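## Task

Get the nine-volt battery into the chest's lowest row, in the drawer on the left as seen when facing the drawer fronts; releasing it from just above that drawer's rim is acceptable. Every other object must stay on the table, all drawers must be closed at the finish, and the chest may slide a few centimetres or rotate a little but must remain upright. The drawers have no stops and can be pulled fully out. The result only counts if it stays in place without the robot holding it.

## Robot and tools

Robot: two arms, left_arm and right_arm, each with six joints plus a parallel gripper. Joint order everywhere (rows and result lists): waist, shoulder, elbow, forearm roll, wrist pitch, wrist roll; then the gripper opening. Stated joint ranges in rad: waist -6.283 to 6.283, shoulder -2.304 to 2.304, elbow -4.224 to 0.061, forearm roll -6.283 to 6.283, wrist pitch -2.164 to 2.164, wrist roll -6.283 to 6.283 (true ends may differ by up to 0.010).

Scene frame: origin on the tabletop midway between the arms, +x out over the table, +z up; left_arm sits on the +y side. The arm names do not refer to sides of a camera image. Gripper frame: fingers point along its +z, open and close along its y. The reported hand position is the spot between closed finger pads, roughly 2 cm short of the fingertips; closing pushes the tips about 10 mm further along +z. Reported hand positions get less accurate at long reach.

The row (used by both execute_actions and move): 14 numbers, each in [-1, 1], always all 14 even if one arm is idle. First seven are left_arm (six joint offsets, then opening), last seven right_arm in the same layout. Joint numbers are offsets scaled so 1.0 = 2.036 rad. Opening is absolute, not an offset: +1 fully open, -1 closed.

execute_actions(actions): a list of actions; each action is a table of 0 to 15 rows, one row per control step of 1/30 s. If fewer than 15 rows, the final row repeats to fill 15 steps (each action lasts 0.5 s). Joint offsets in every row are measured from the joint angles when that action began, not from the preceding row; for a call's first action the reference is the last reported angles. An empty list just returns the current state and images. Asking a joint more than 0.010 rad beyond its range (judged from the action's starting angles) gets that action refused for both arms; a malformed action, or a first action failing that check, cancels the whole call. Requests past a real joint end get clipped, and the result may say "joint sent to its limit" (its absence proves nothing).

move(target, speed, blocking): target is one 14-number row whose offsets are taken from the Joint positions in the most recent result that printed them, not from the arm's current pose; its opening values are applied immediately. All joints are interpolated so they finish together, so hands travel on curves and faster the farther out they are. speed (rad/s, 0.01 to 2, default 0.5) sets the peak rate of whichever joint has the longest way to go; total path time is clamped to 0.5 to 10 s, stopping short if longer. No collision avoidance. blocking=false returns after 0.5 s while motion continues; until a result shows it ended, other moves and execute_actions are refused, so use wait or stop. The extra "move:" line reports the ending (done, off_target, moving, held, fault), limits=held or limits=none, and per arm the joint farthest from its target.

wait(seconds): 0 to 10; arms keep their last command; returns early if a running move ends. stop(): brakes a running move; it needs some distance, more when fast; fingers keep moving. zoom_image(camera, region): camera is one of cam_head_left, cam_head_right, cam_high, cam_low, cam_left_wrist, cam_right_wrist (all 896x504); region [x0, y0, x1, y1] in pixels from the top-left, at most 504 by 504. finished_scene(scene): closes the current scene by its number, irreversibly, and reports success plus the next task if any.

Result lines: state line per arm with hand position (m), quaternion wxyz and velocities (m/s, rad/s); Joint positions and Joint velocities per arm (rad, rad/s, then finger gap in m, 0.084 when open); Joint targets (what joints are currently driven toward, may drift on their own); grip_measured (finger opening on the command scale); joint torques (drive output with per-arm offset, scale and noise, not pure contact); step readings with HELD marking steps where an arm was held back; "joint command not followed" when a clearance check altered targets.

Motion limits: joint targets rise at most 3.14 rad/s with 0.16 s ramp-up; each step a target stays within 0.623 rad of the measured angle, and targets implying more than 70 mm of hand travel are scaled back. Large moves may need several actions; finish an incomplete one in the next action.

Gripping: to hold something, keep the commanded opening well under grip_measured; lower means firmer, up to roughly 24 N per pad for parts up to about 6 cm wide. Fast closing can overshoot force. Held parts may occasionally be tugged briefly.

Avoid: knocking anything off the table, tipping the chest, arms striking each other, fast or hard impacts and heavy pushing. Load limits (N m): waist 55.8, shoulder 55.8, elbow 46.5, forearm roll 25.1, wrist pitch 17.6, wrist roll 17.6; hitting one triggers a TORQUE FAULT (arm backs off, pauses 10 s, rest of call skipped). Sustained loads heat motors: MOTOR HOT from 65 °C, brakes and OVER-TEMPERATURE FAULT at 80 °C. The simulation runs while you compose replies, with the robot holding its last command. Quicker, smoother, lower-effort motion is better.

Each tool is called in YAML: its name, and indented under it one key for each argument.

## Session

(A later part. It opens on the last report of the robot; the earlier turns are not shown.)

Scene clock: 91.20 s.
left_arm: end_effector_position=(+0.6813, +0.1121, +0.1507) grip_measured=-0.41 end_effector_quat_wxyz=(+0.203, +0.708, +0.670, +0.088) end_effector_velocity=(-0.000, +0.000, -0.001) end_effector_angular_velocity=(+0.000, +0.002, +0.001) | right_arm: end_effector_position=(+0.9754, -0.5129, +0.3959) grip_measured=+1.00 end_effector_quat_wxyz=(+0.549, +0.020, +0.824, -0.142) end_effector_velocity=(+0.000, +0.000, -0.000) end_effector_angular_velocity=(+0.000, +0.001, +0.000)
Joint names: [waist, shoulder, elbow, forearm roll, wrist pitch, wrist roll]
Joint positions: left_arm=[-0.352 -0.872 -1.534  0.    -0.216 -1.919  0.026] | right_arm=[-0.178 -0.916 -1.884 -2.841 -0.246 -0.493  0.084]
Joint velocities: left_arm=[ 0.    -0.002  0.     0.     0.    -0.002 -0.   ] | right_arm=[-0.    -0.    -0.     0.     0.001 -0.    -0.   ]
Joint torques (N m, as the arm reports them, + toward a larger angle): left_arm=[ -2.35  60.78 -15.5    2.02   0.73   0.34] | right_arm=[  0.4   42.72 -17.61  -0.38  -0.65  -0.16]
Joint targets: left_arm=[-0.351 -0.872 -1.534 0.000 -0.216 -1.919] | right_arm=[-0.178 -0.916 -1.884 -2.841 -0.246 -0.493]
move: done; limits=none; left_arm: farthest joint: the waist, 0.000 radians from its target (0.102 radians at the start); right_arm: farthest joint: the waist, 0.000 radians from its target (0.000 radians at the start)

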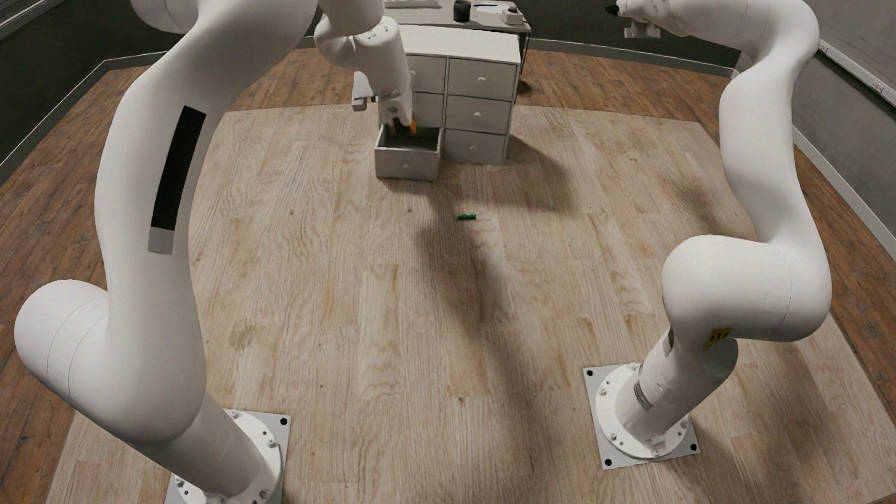

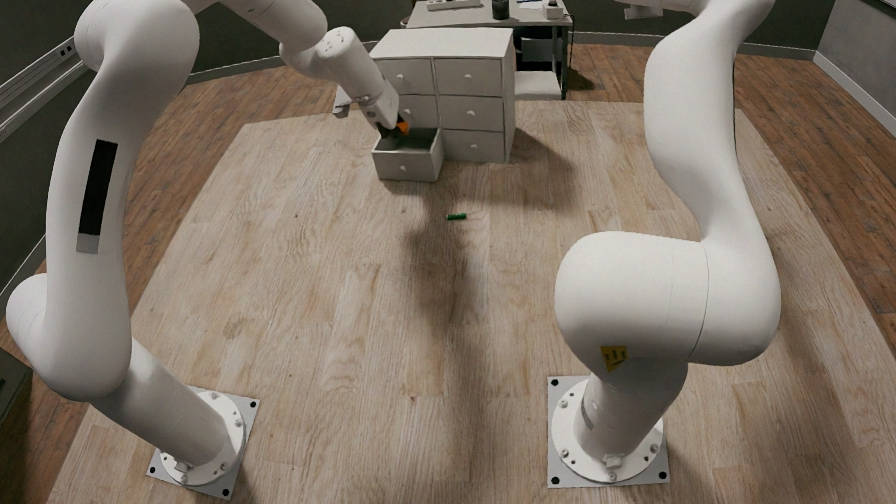

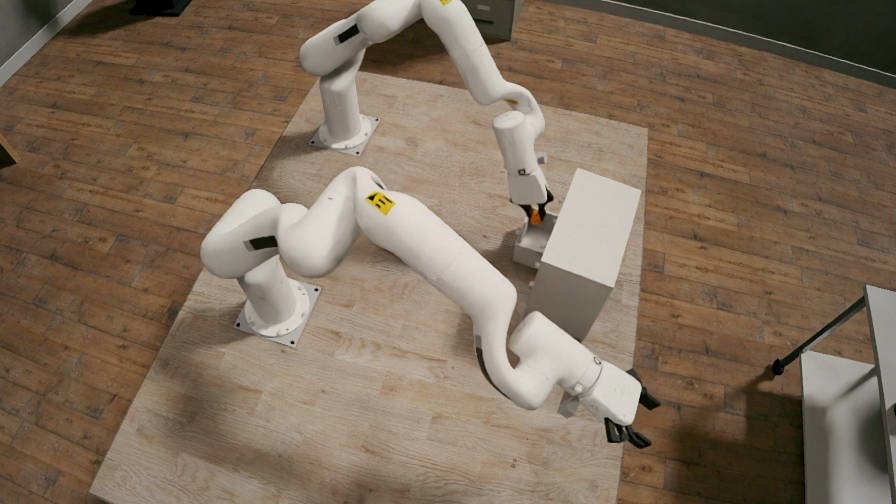

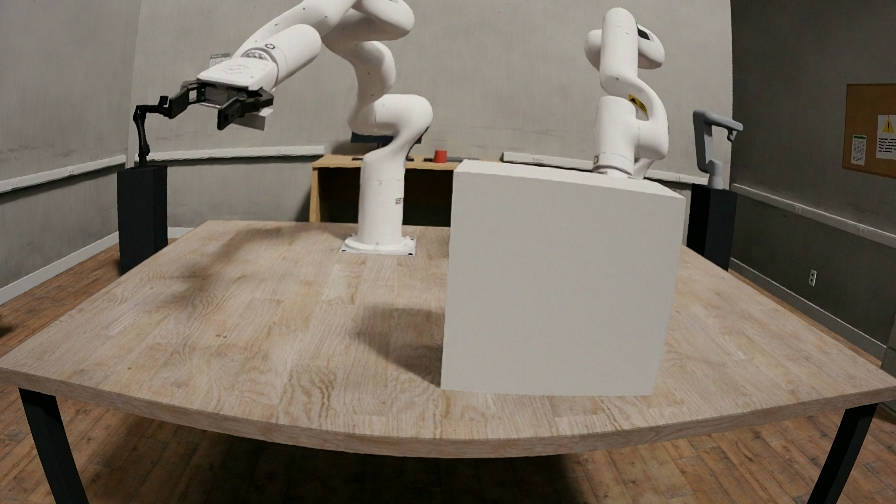

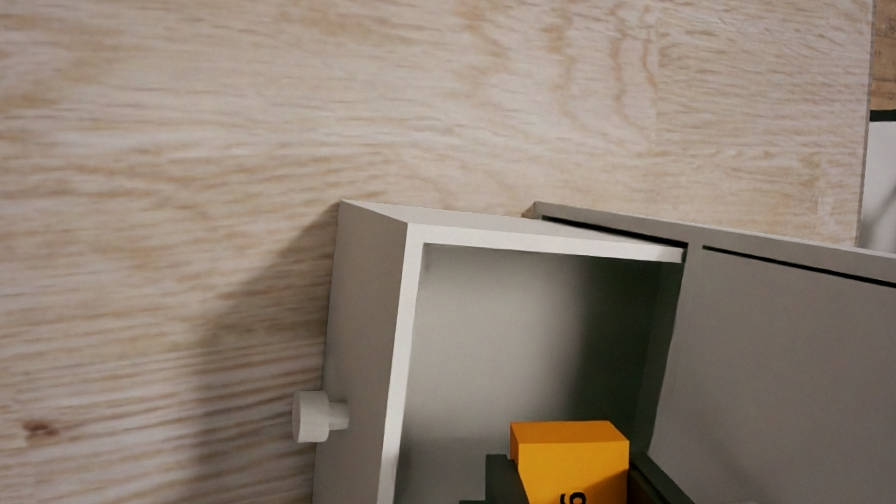

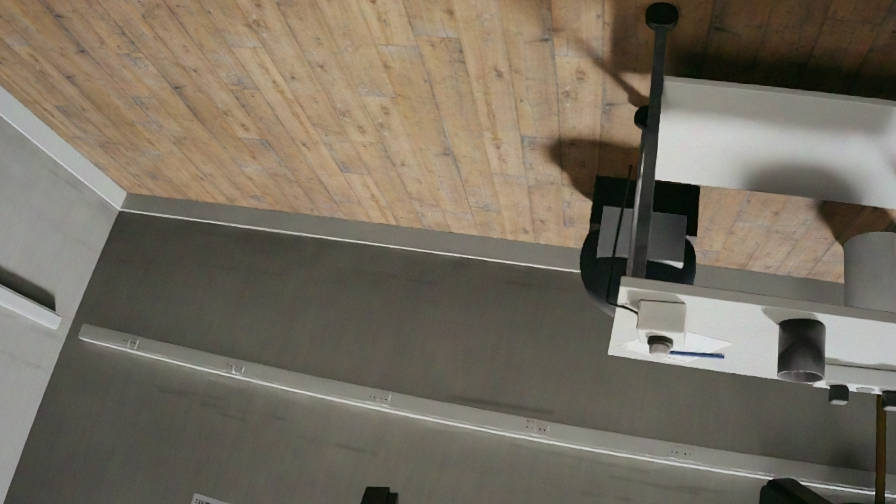

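move:
  target: [0,-0.014,0,0,0.01,0,-1,0,0,0,0,0,0,1]
  speed: 0.1

move:
  target: [0,0,0,0,0,0,0.1,0,0,0,0,0,0,1]

move:
  target: [0,0.05,0.06,0,0,0,0.1,0,0,0,0,0,0,1]
  speed: 0.4

Scene clock: 95.23 s.
left_arm: end_effector_position=(+0.6796, +0.1128, +0.1307) grip_measured=-0.41 end_effector_quat_wxyz=(+0.200, +0.709, +0.671, +0.087) end_effector_velocity=(+0.002, -0.001, +0.004) end_effector_angular_velocity=(-0.002, -0.006, -0.001) | right_arm: end_effector_position=(+0.9754, -0.5129, +0.3959) grip_measured=+1.00 end_effector_quat_wxyz=(+0.549, +0.020, +0.824, -0.142) end_effector_velocity=(+0.000, +0.000, -0.000) end_effector_angular_velocity=(+0.000, +0.001, +0.001)
Joint names: [waist, shoulder, elbow, forearm roll, wrist pitch, wrist roll]
Joint positions: left_arm=[-0.352 -0.9   -1.534  0.    -0.195 -1.919  0.026] | right_arm=[-0.178 -0.916 -1.884 -2.841 -0.246 -0.493  0.084]
Joint velocities: left_arm=[-0.     0.003 -0.002  0.001  0.001  0.    -0.   ] | right_arm=[ 0. -0.  0. -0.  0. -0. -0.]
Joint torques (N m, as the arm reports them, + toward a larger angle): left_arm=[  0.93  58.44 -14.2    2.58   1.09  -0.06] | right_arm=[ -1.46  45.   -18.52  -1.17  -1.04  -0.31]
Joint targets: left_arm=[-0.352 -0.900 -1.534 0.000 -0.195 -1.919] | right_arm=[-0.178 -0.916 -1.884 -2.841 -0.246 -0.493]
move: done; limits=none; left_arm: farthest joint: the waist, 0.000 radians from its target (0.001 radians at the start); right_arm: farthest joint: the waist, 0.000 radians from its target (0.000 radians at the start)

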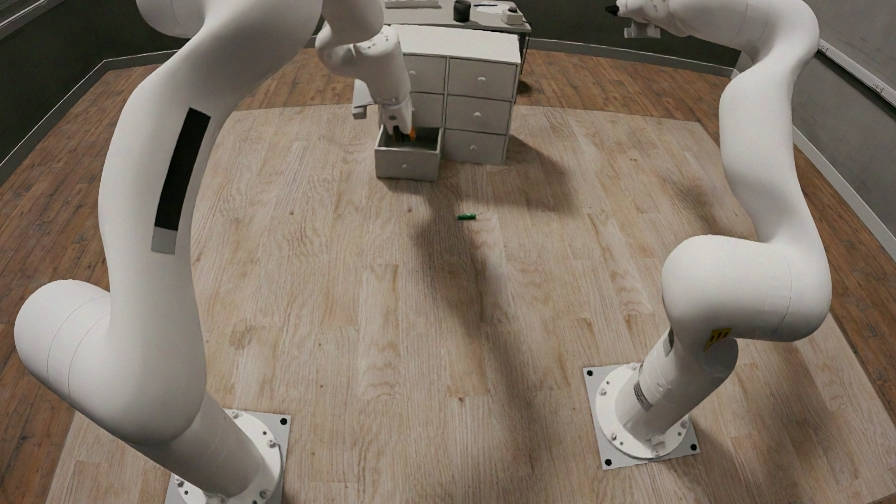

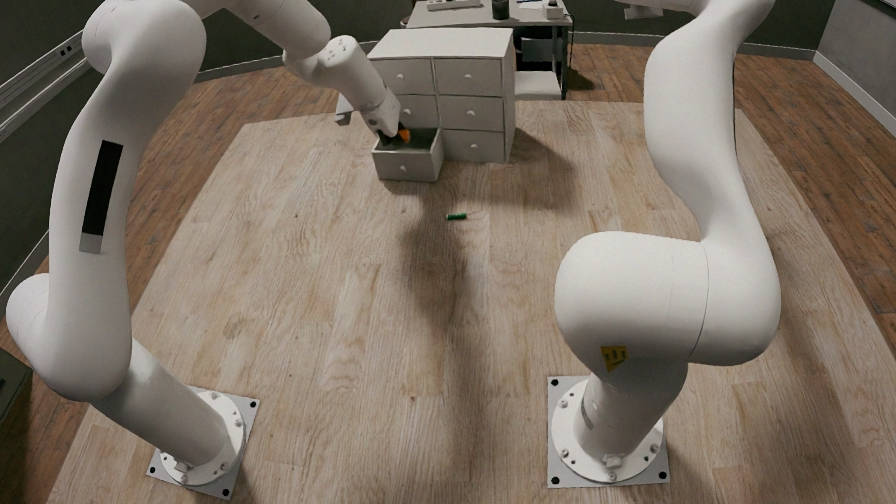

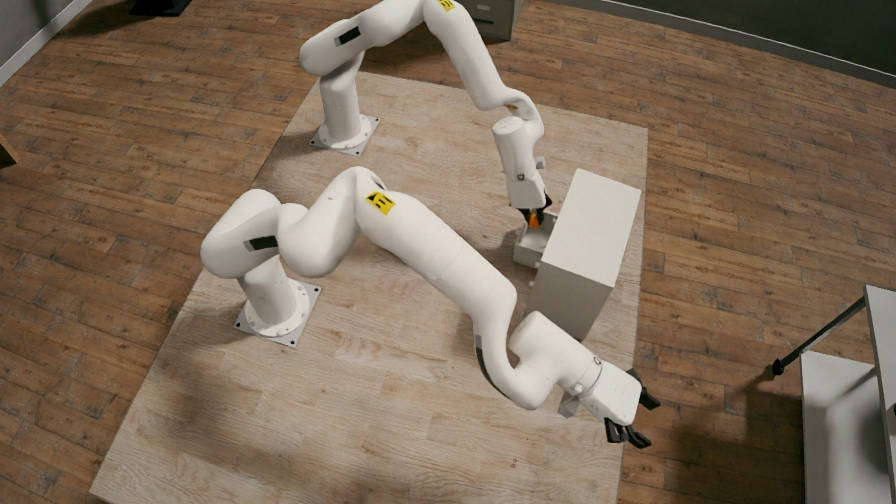

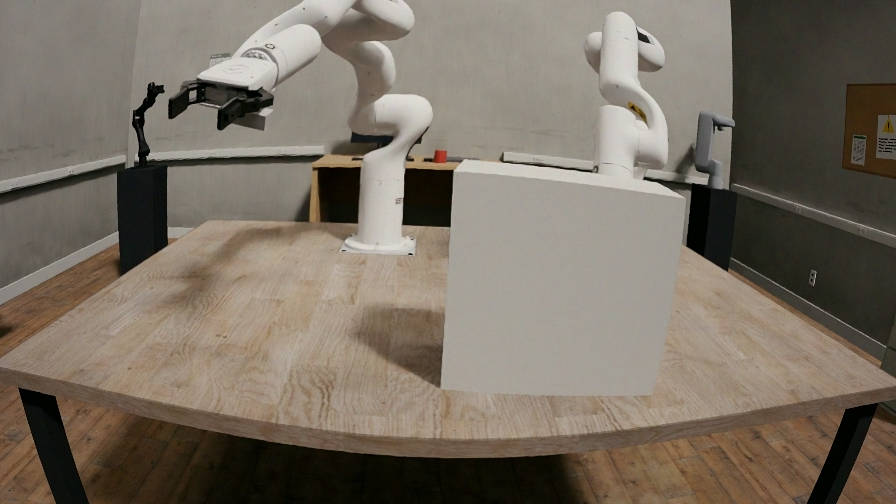

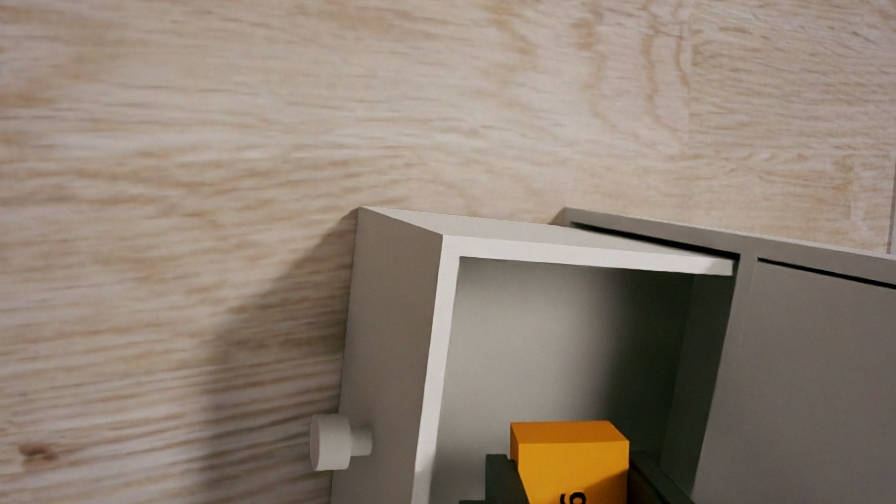

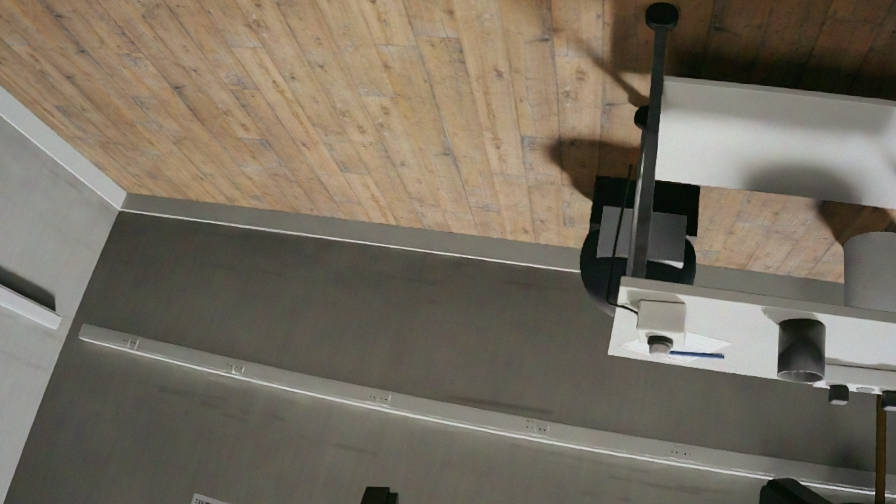

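Scene clock: 95.73 s.
left_arm: end_effector_position=(+0.6796, +0.1128, +0.1307) grip_measured=+0.09 end_effector_quat_wxyz=(+0.200, +0.709, +0.671, +0.087) end_effector_velocity=(+0.000, +0.000, +0.001) end_effector_angular_velocity=(-0.001, -0.001, +0.002) | right_arm: end_effector_position=(+0.9754, -0.5129, +0.3959) grip_measured=+1.00 end_effector_quat_wxyz=(+0.549, +0.020, +0.824, -0.142) end_effector_velocity=(+0.000, +0.001, +0.000) end_effector_angular_velocity=(+0.000, +0.000, +0.001)
Joint names: [waist, shoulder, elbow, forearm roll, wrist pitch, wrist roll]
Joint positions: left_arm=[-0.352 -0.9   -1.534  0.    -0.195 -1.919  0.048] | right_arm=[-0.178 -0.916 -1.884 -2.841 -0.246 -0.493  0.084]
Joint velocities: left_arm=[ 0.001  0.001 -0.    -0.    -0.    -0.001  0.   ] | right_arm=[ 0.001  0.    -0.     0.     0.001 -0.    -0.   ]
Joint torques (N m, as the arm reports them, + toward a larger angle): left_arm=[ -1.91  57.42 -15.66   1.87   0.97   0.1 ] | right_arm=[ -2.09  46.31 -19.75  -1.07  -0.98  -0.48]
Joint targets: left_arm=[-0.352 -0.900 -1.534 0.000 -0.195 -1.919] | right_arm=[-0.178 -0.916 -1.884 -2.841 -0.246 -0.493]
move: done; limits=none; left_arm: farthest joint: the waist, 0.000 radians from its target (0.000 radians at the start); right_arm: farthest joint: the waist, 0.000 radians from its target (0.000 radians at the start)

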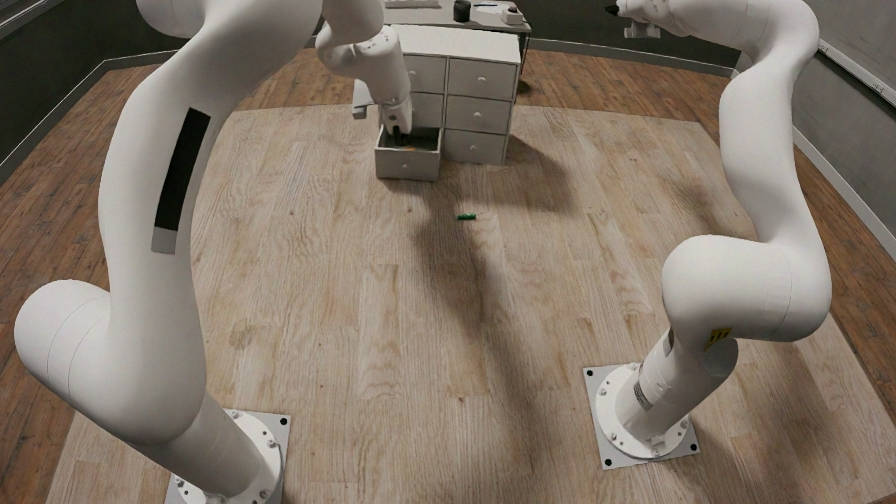

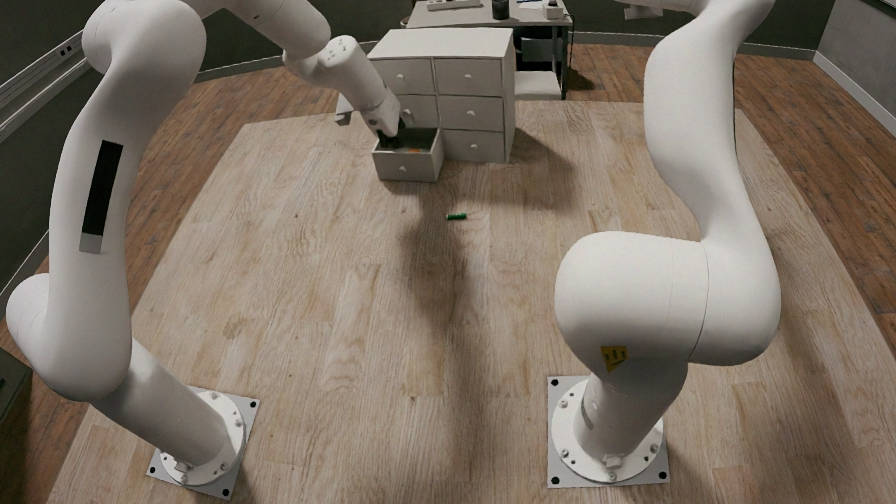

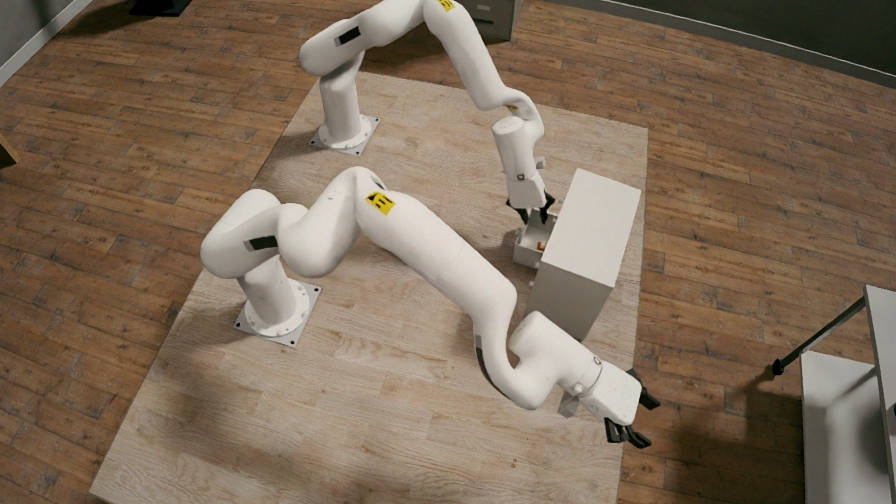

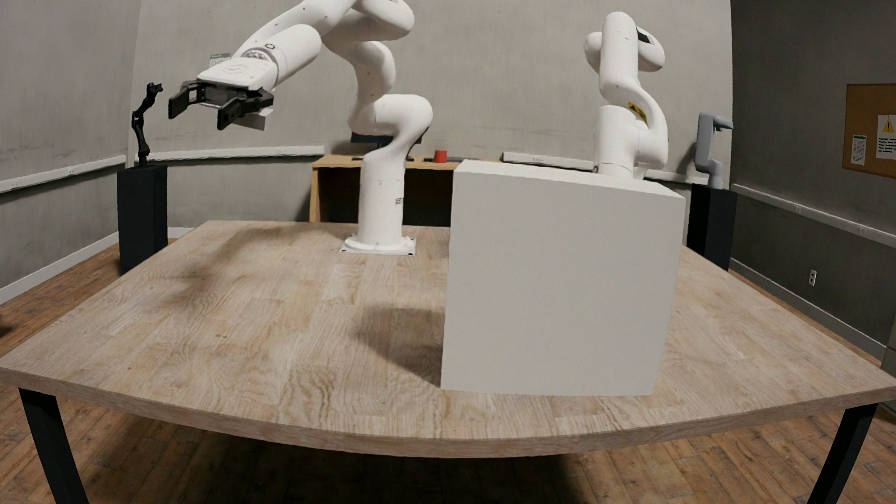

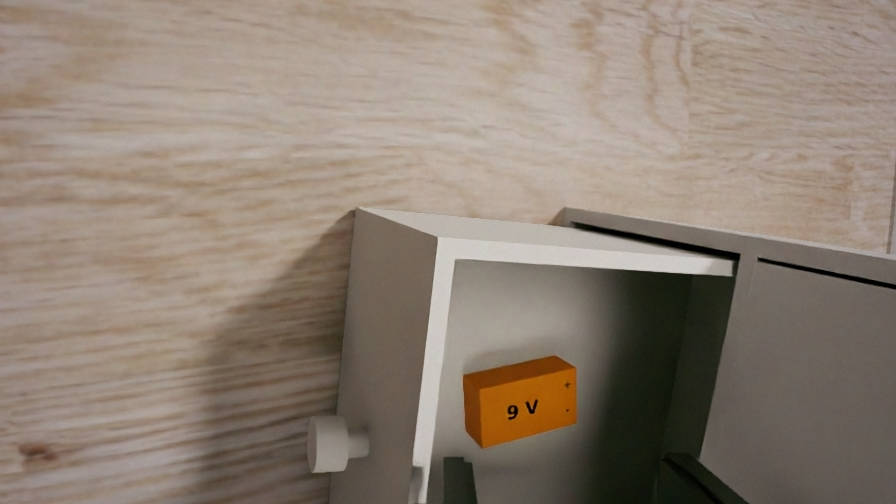

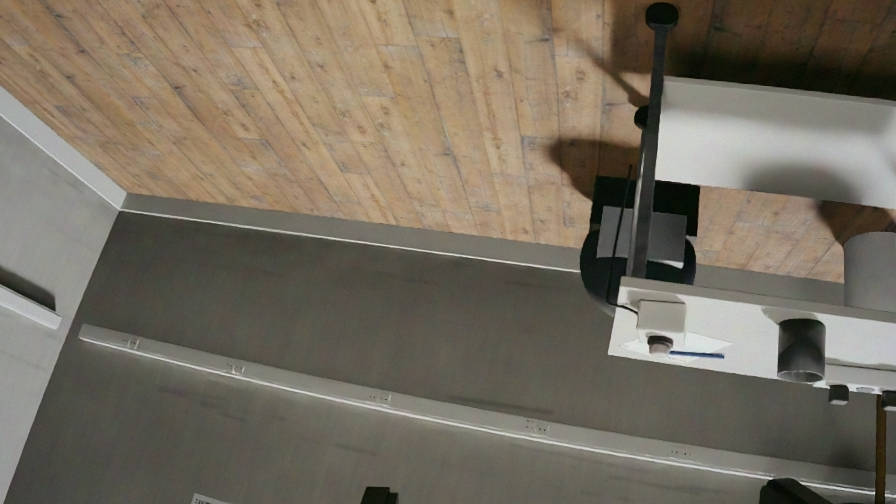

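Scene clock: 96.53 s.
left_arm: end_effector_position=(+0.6465, +0.1269, +0.1507) grip_measured=+0.09 end_effector_quat_wxyz=(+0.190, +0.710, +0.672, +0.083) end_effector_velocity=(+0.001, -0.001, +0.002) end_effector_angular_velocity=(-0.002, -0.003, +0.001) | right_arm: end_effector_position=(+0.9754, -0.5129, +0.3959) grip_measured=+1.00 end_effector_quat_wxyz=(+0.549, +0.020, +0.824, -0.142) end_effector_velocity=(-0.000, -0.001, -0.000) end_effector_angular_velocity=(+0.001, +0.001, -0.001)
Joint names: [waist, shoulder, elbow, forearm roll, wrist pitch, wrist roll]
Joint positions: left_arm=[-0.352 -0.799 -1.412  0.    -0.195 -1.919  0.048] | right_arm=[-0.178 -0.916 -1.884 -2.841 -0.246 -0.493  0.084]
Joint velocities: left_arm=[-0.     0.003 -0.001  0.     0.    -0.001 -0.   ] | right_arm=[-0.001  0.     0.     0.     0.001  0.     0.   ]
Joint torques (N m, as the arm reports them, + toward a larger angle): left_arm=[  0.14  55.12 -15.73   2.6    0.97   0.11] | right_arm=[ -1.03  45.45 -18.78   0.11  -0.89  -0.15]
Joint targets: left_arm=[-0.352 -0.798 -1.412 0.000 -0.195 -1.919] | right_arm=[-0.178 -0.916 -1.884 -2.841 -0.246 -0.493]
move: done; limits=none; left_arm: farthest joint: the shoulder, 0.001 radians from its target (0.102 radians at the start); right_arm: farthest joint: the waist, 0.000 radians from its target (0.000 radians at the start)

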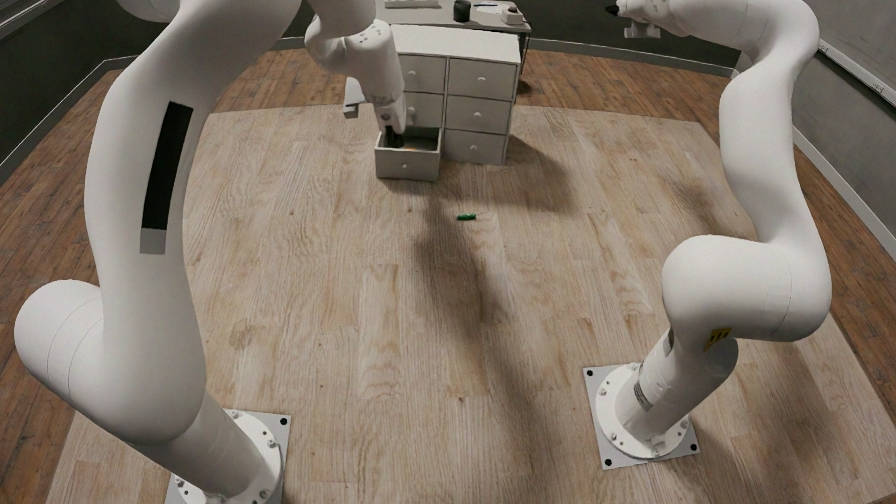

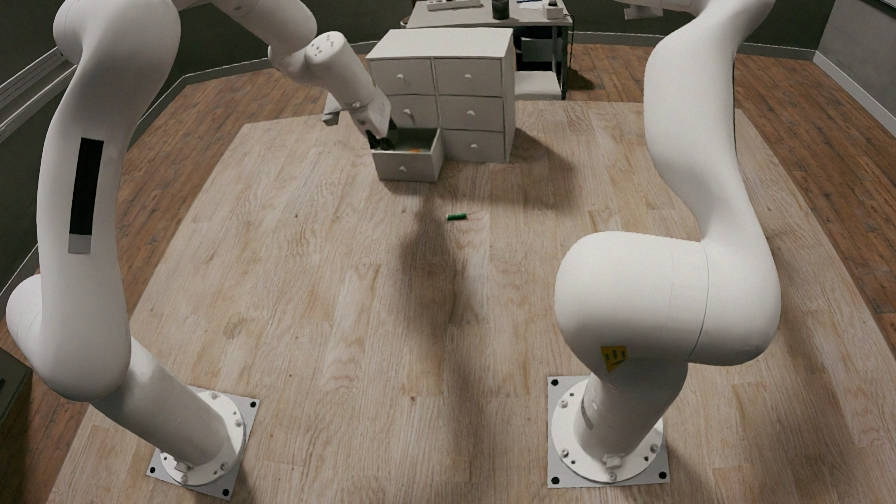

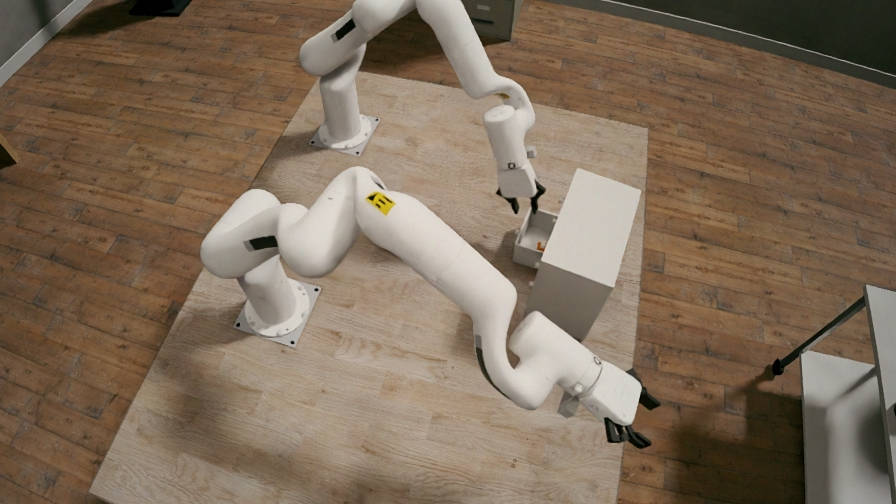

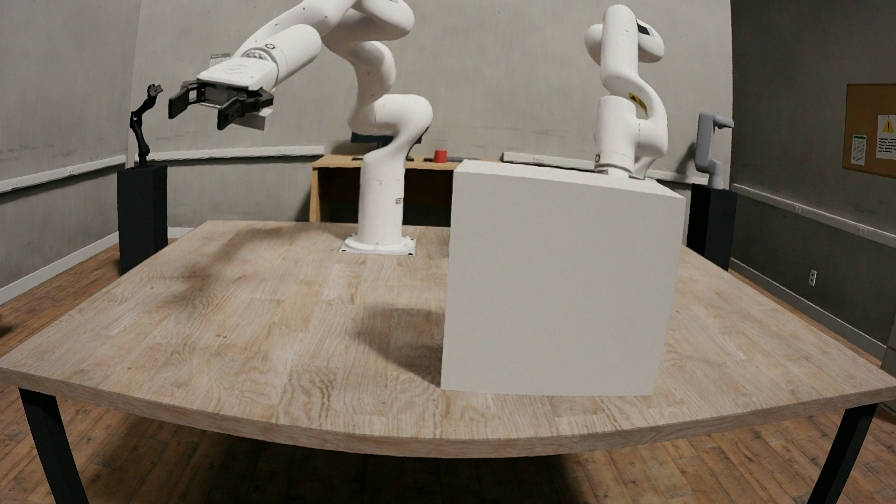

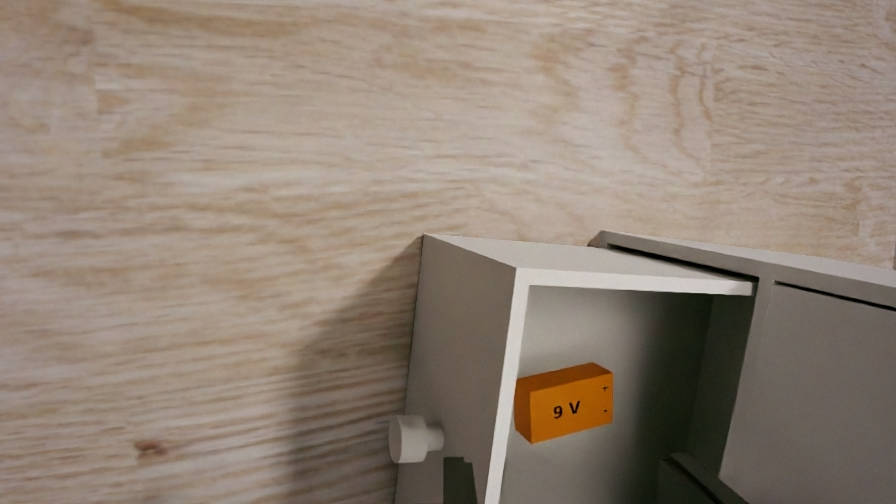

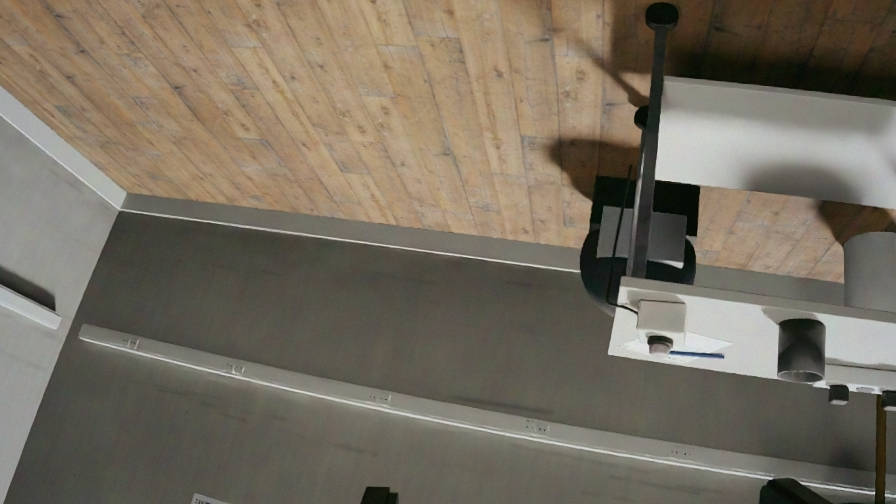

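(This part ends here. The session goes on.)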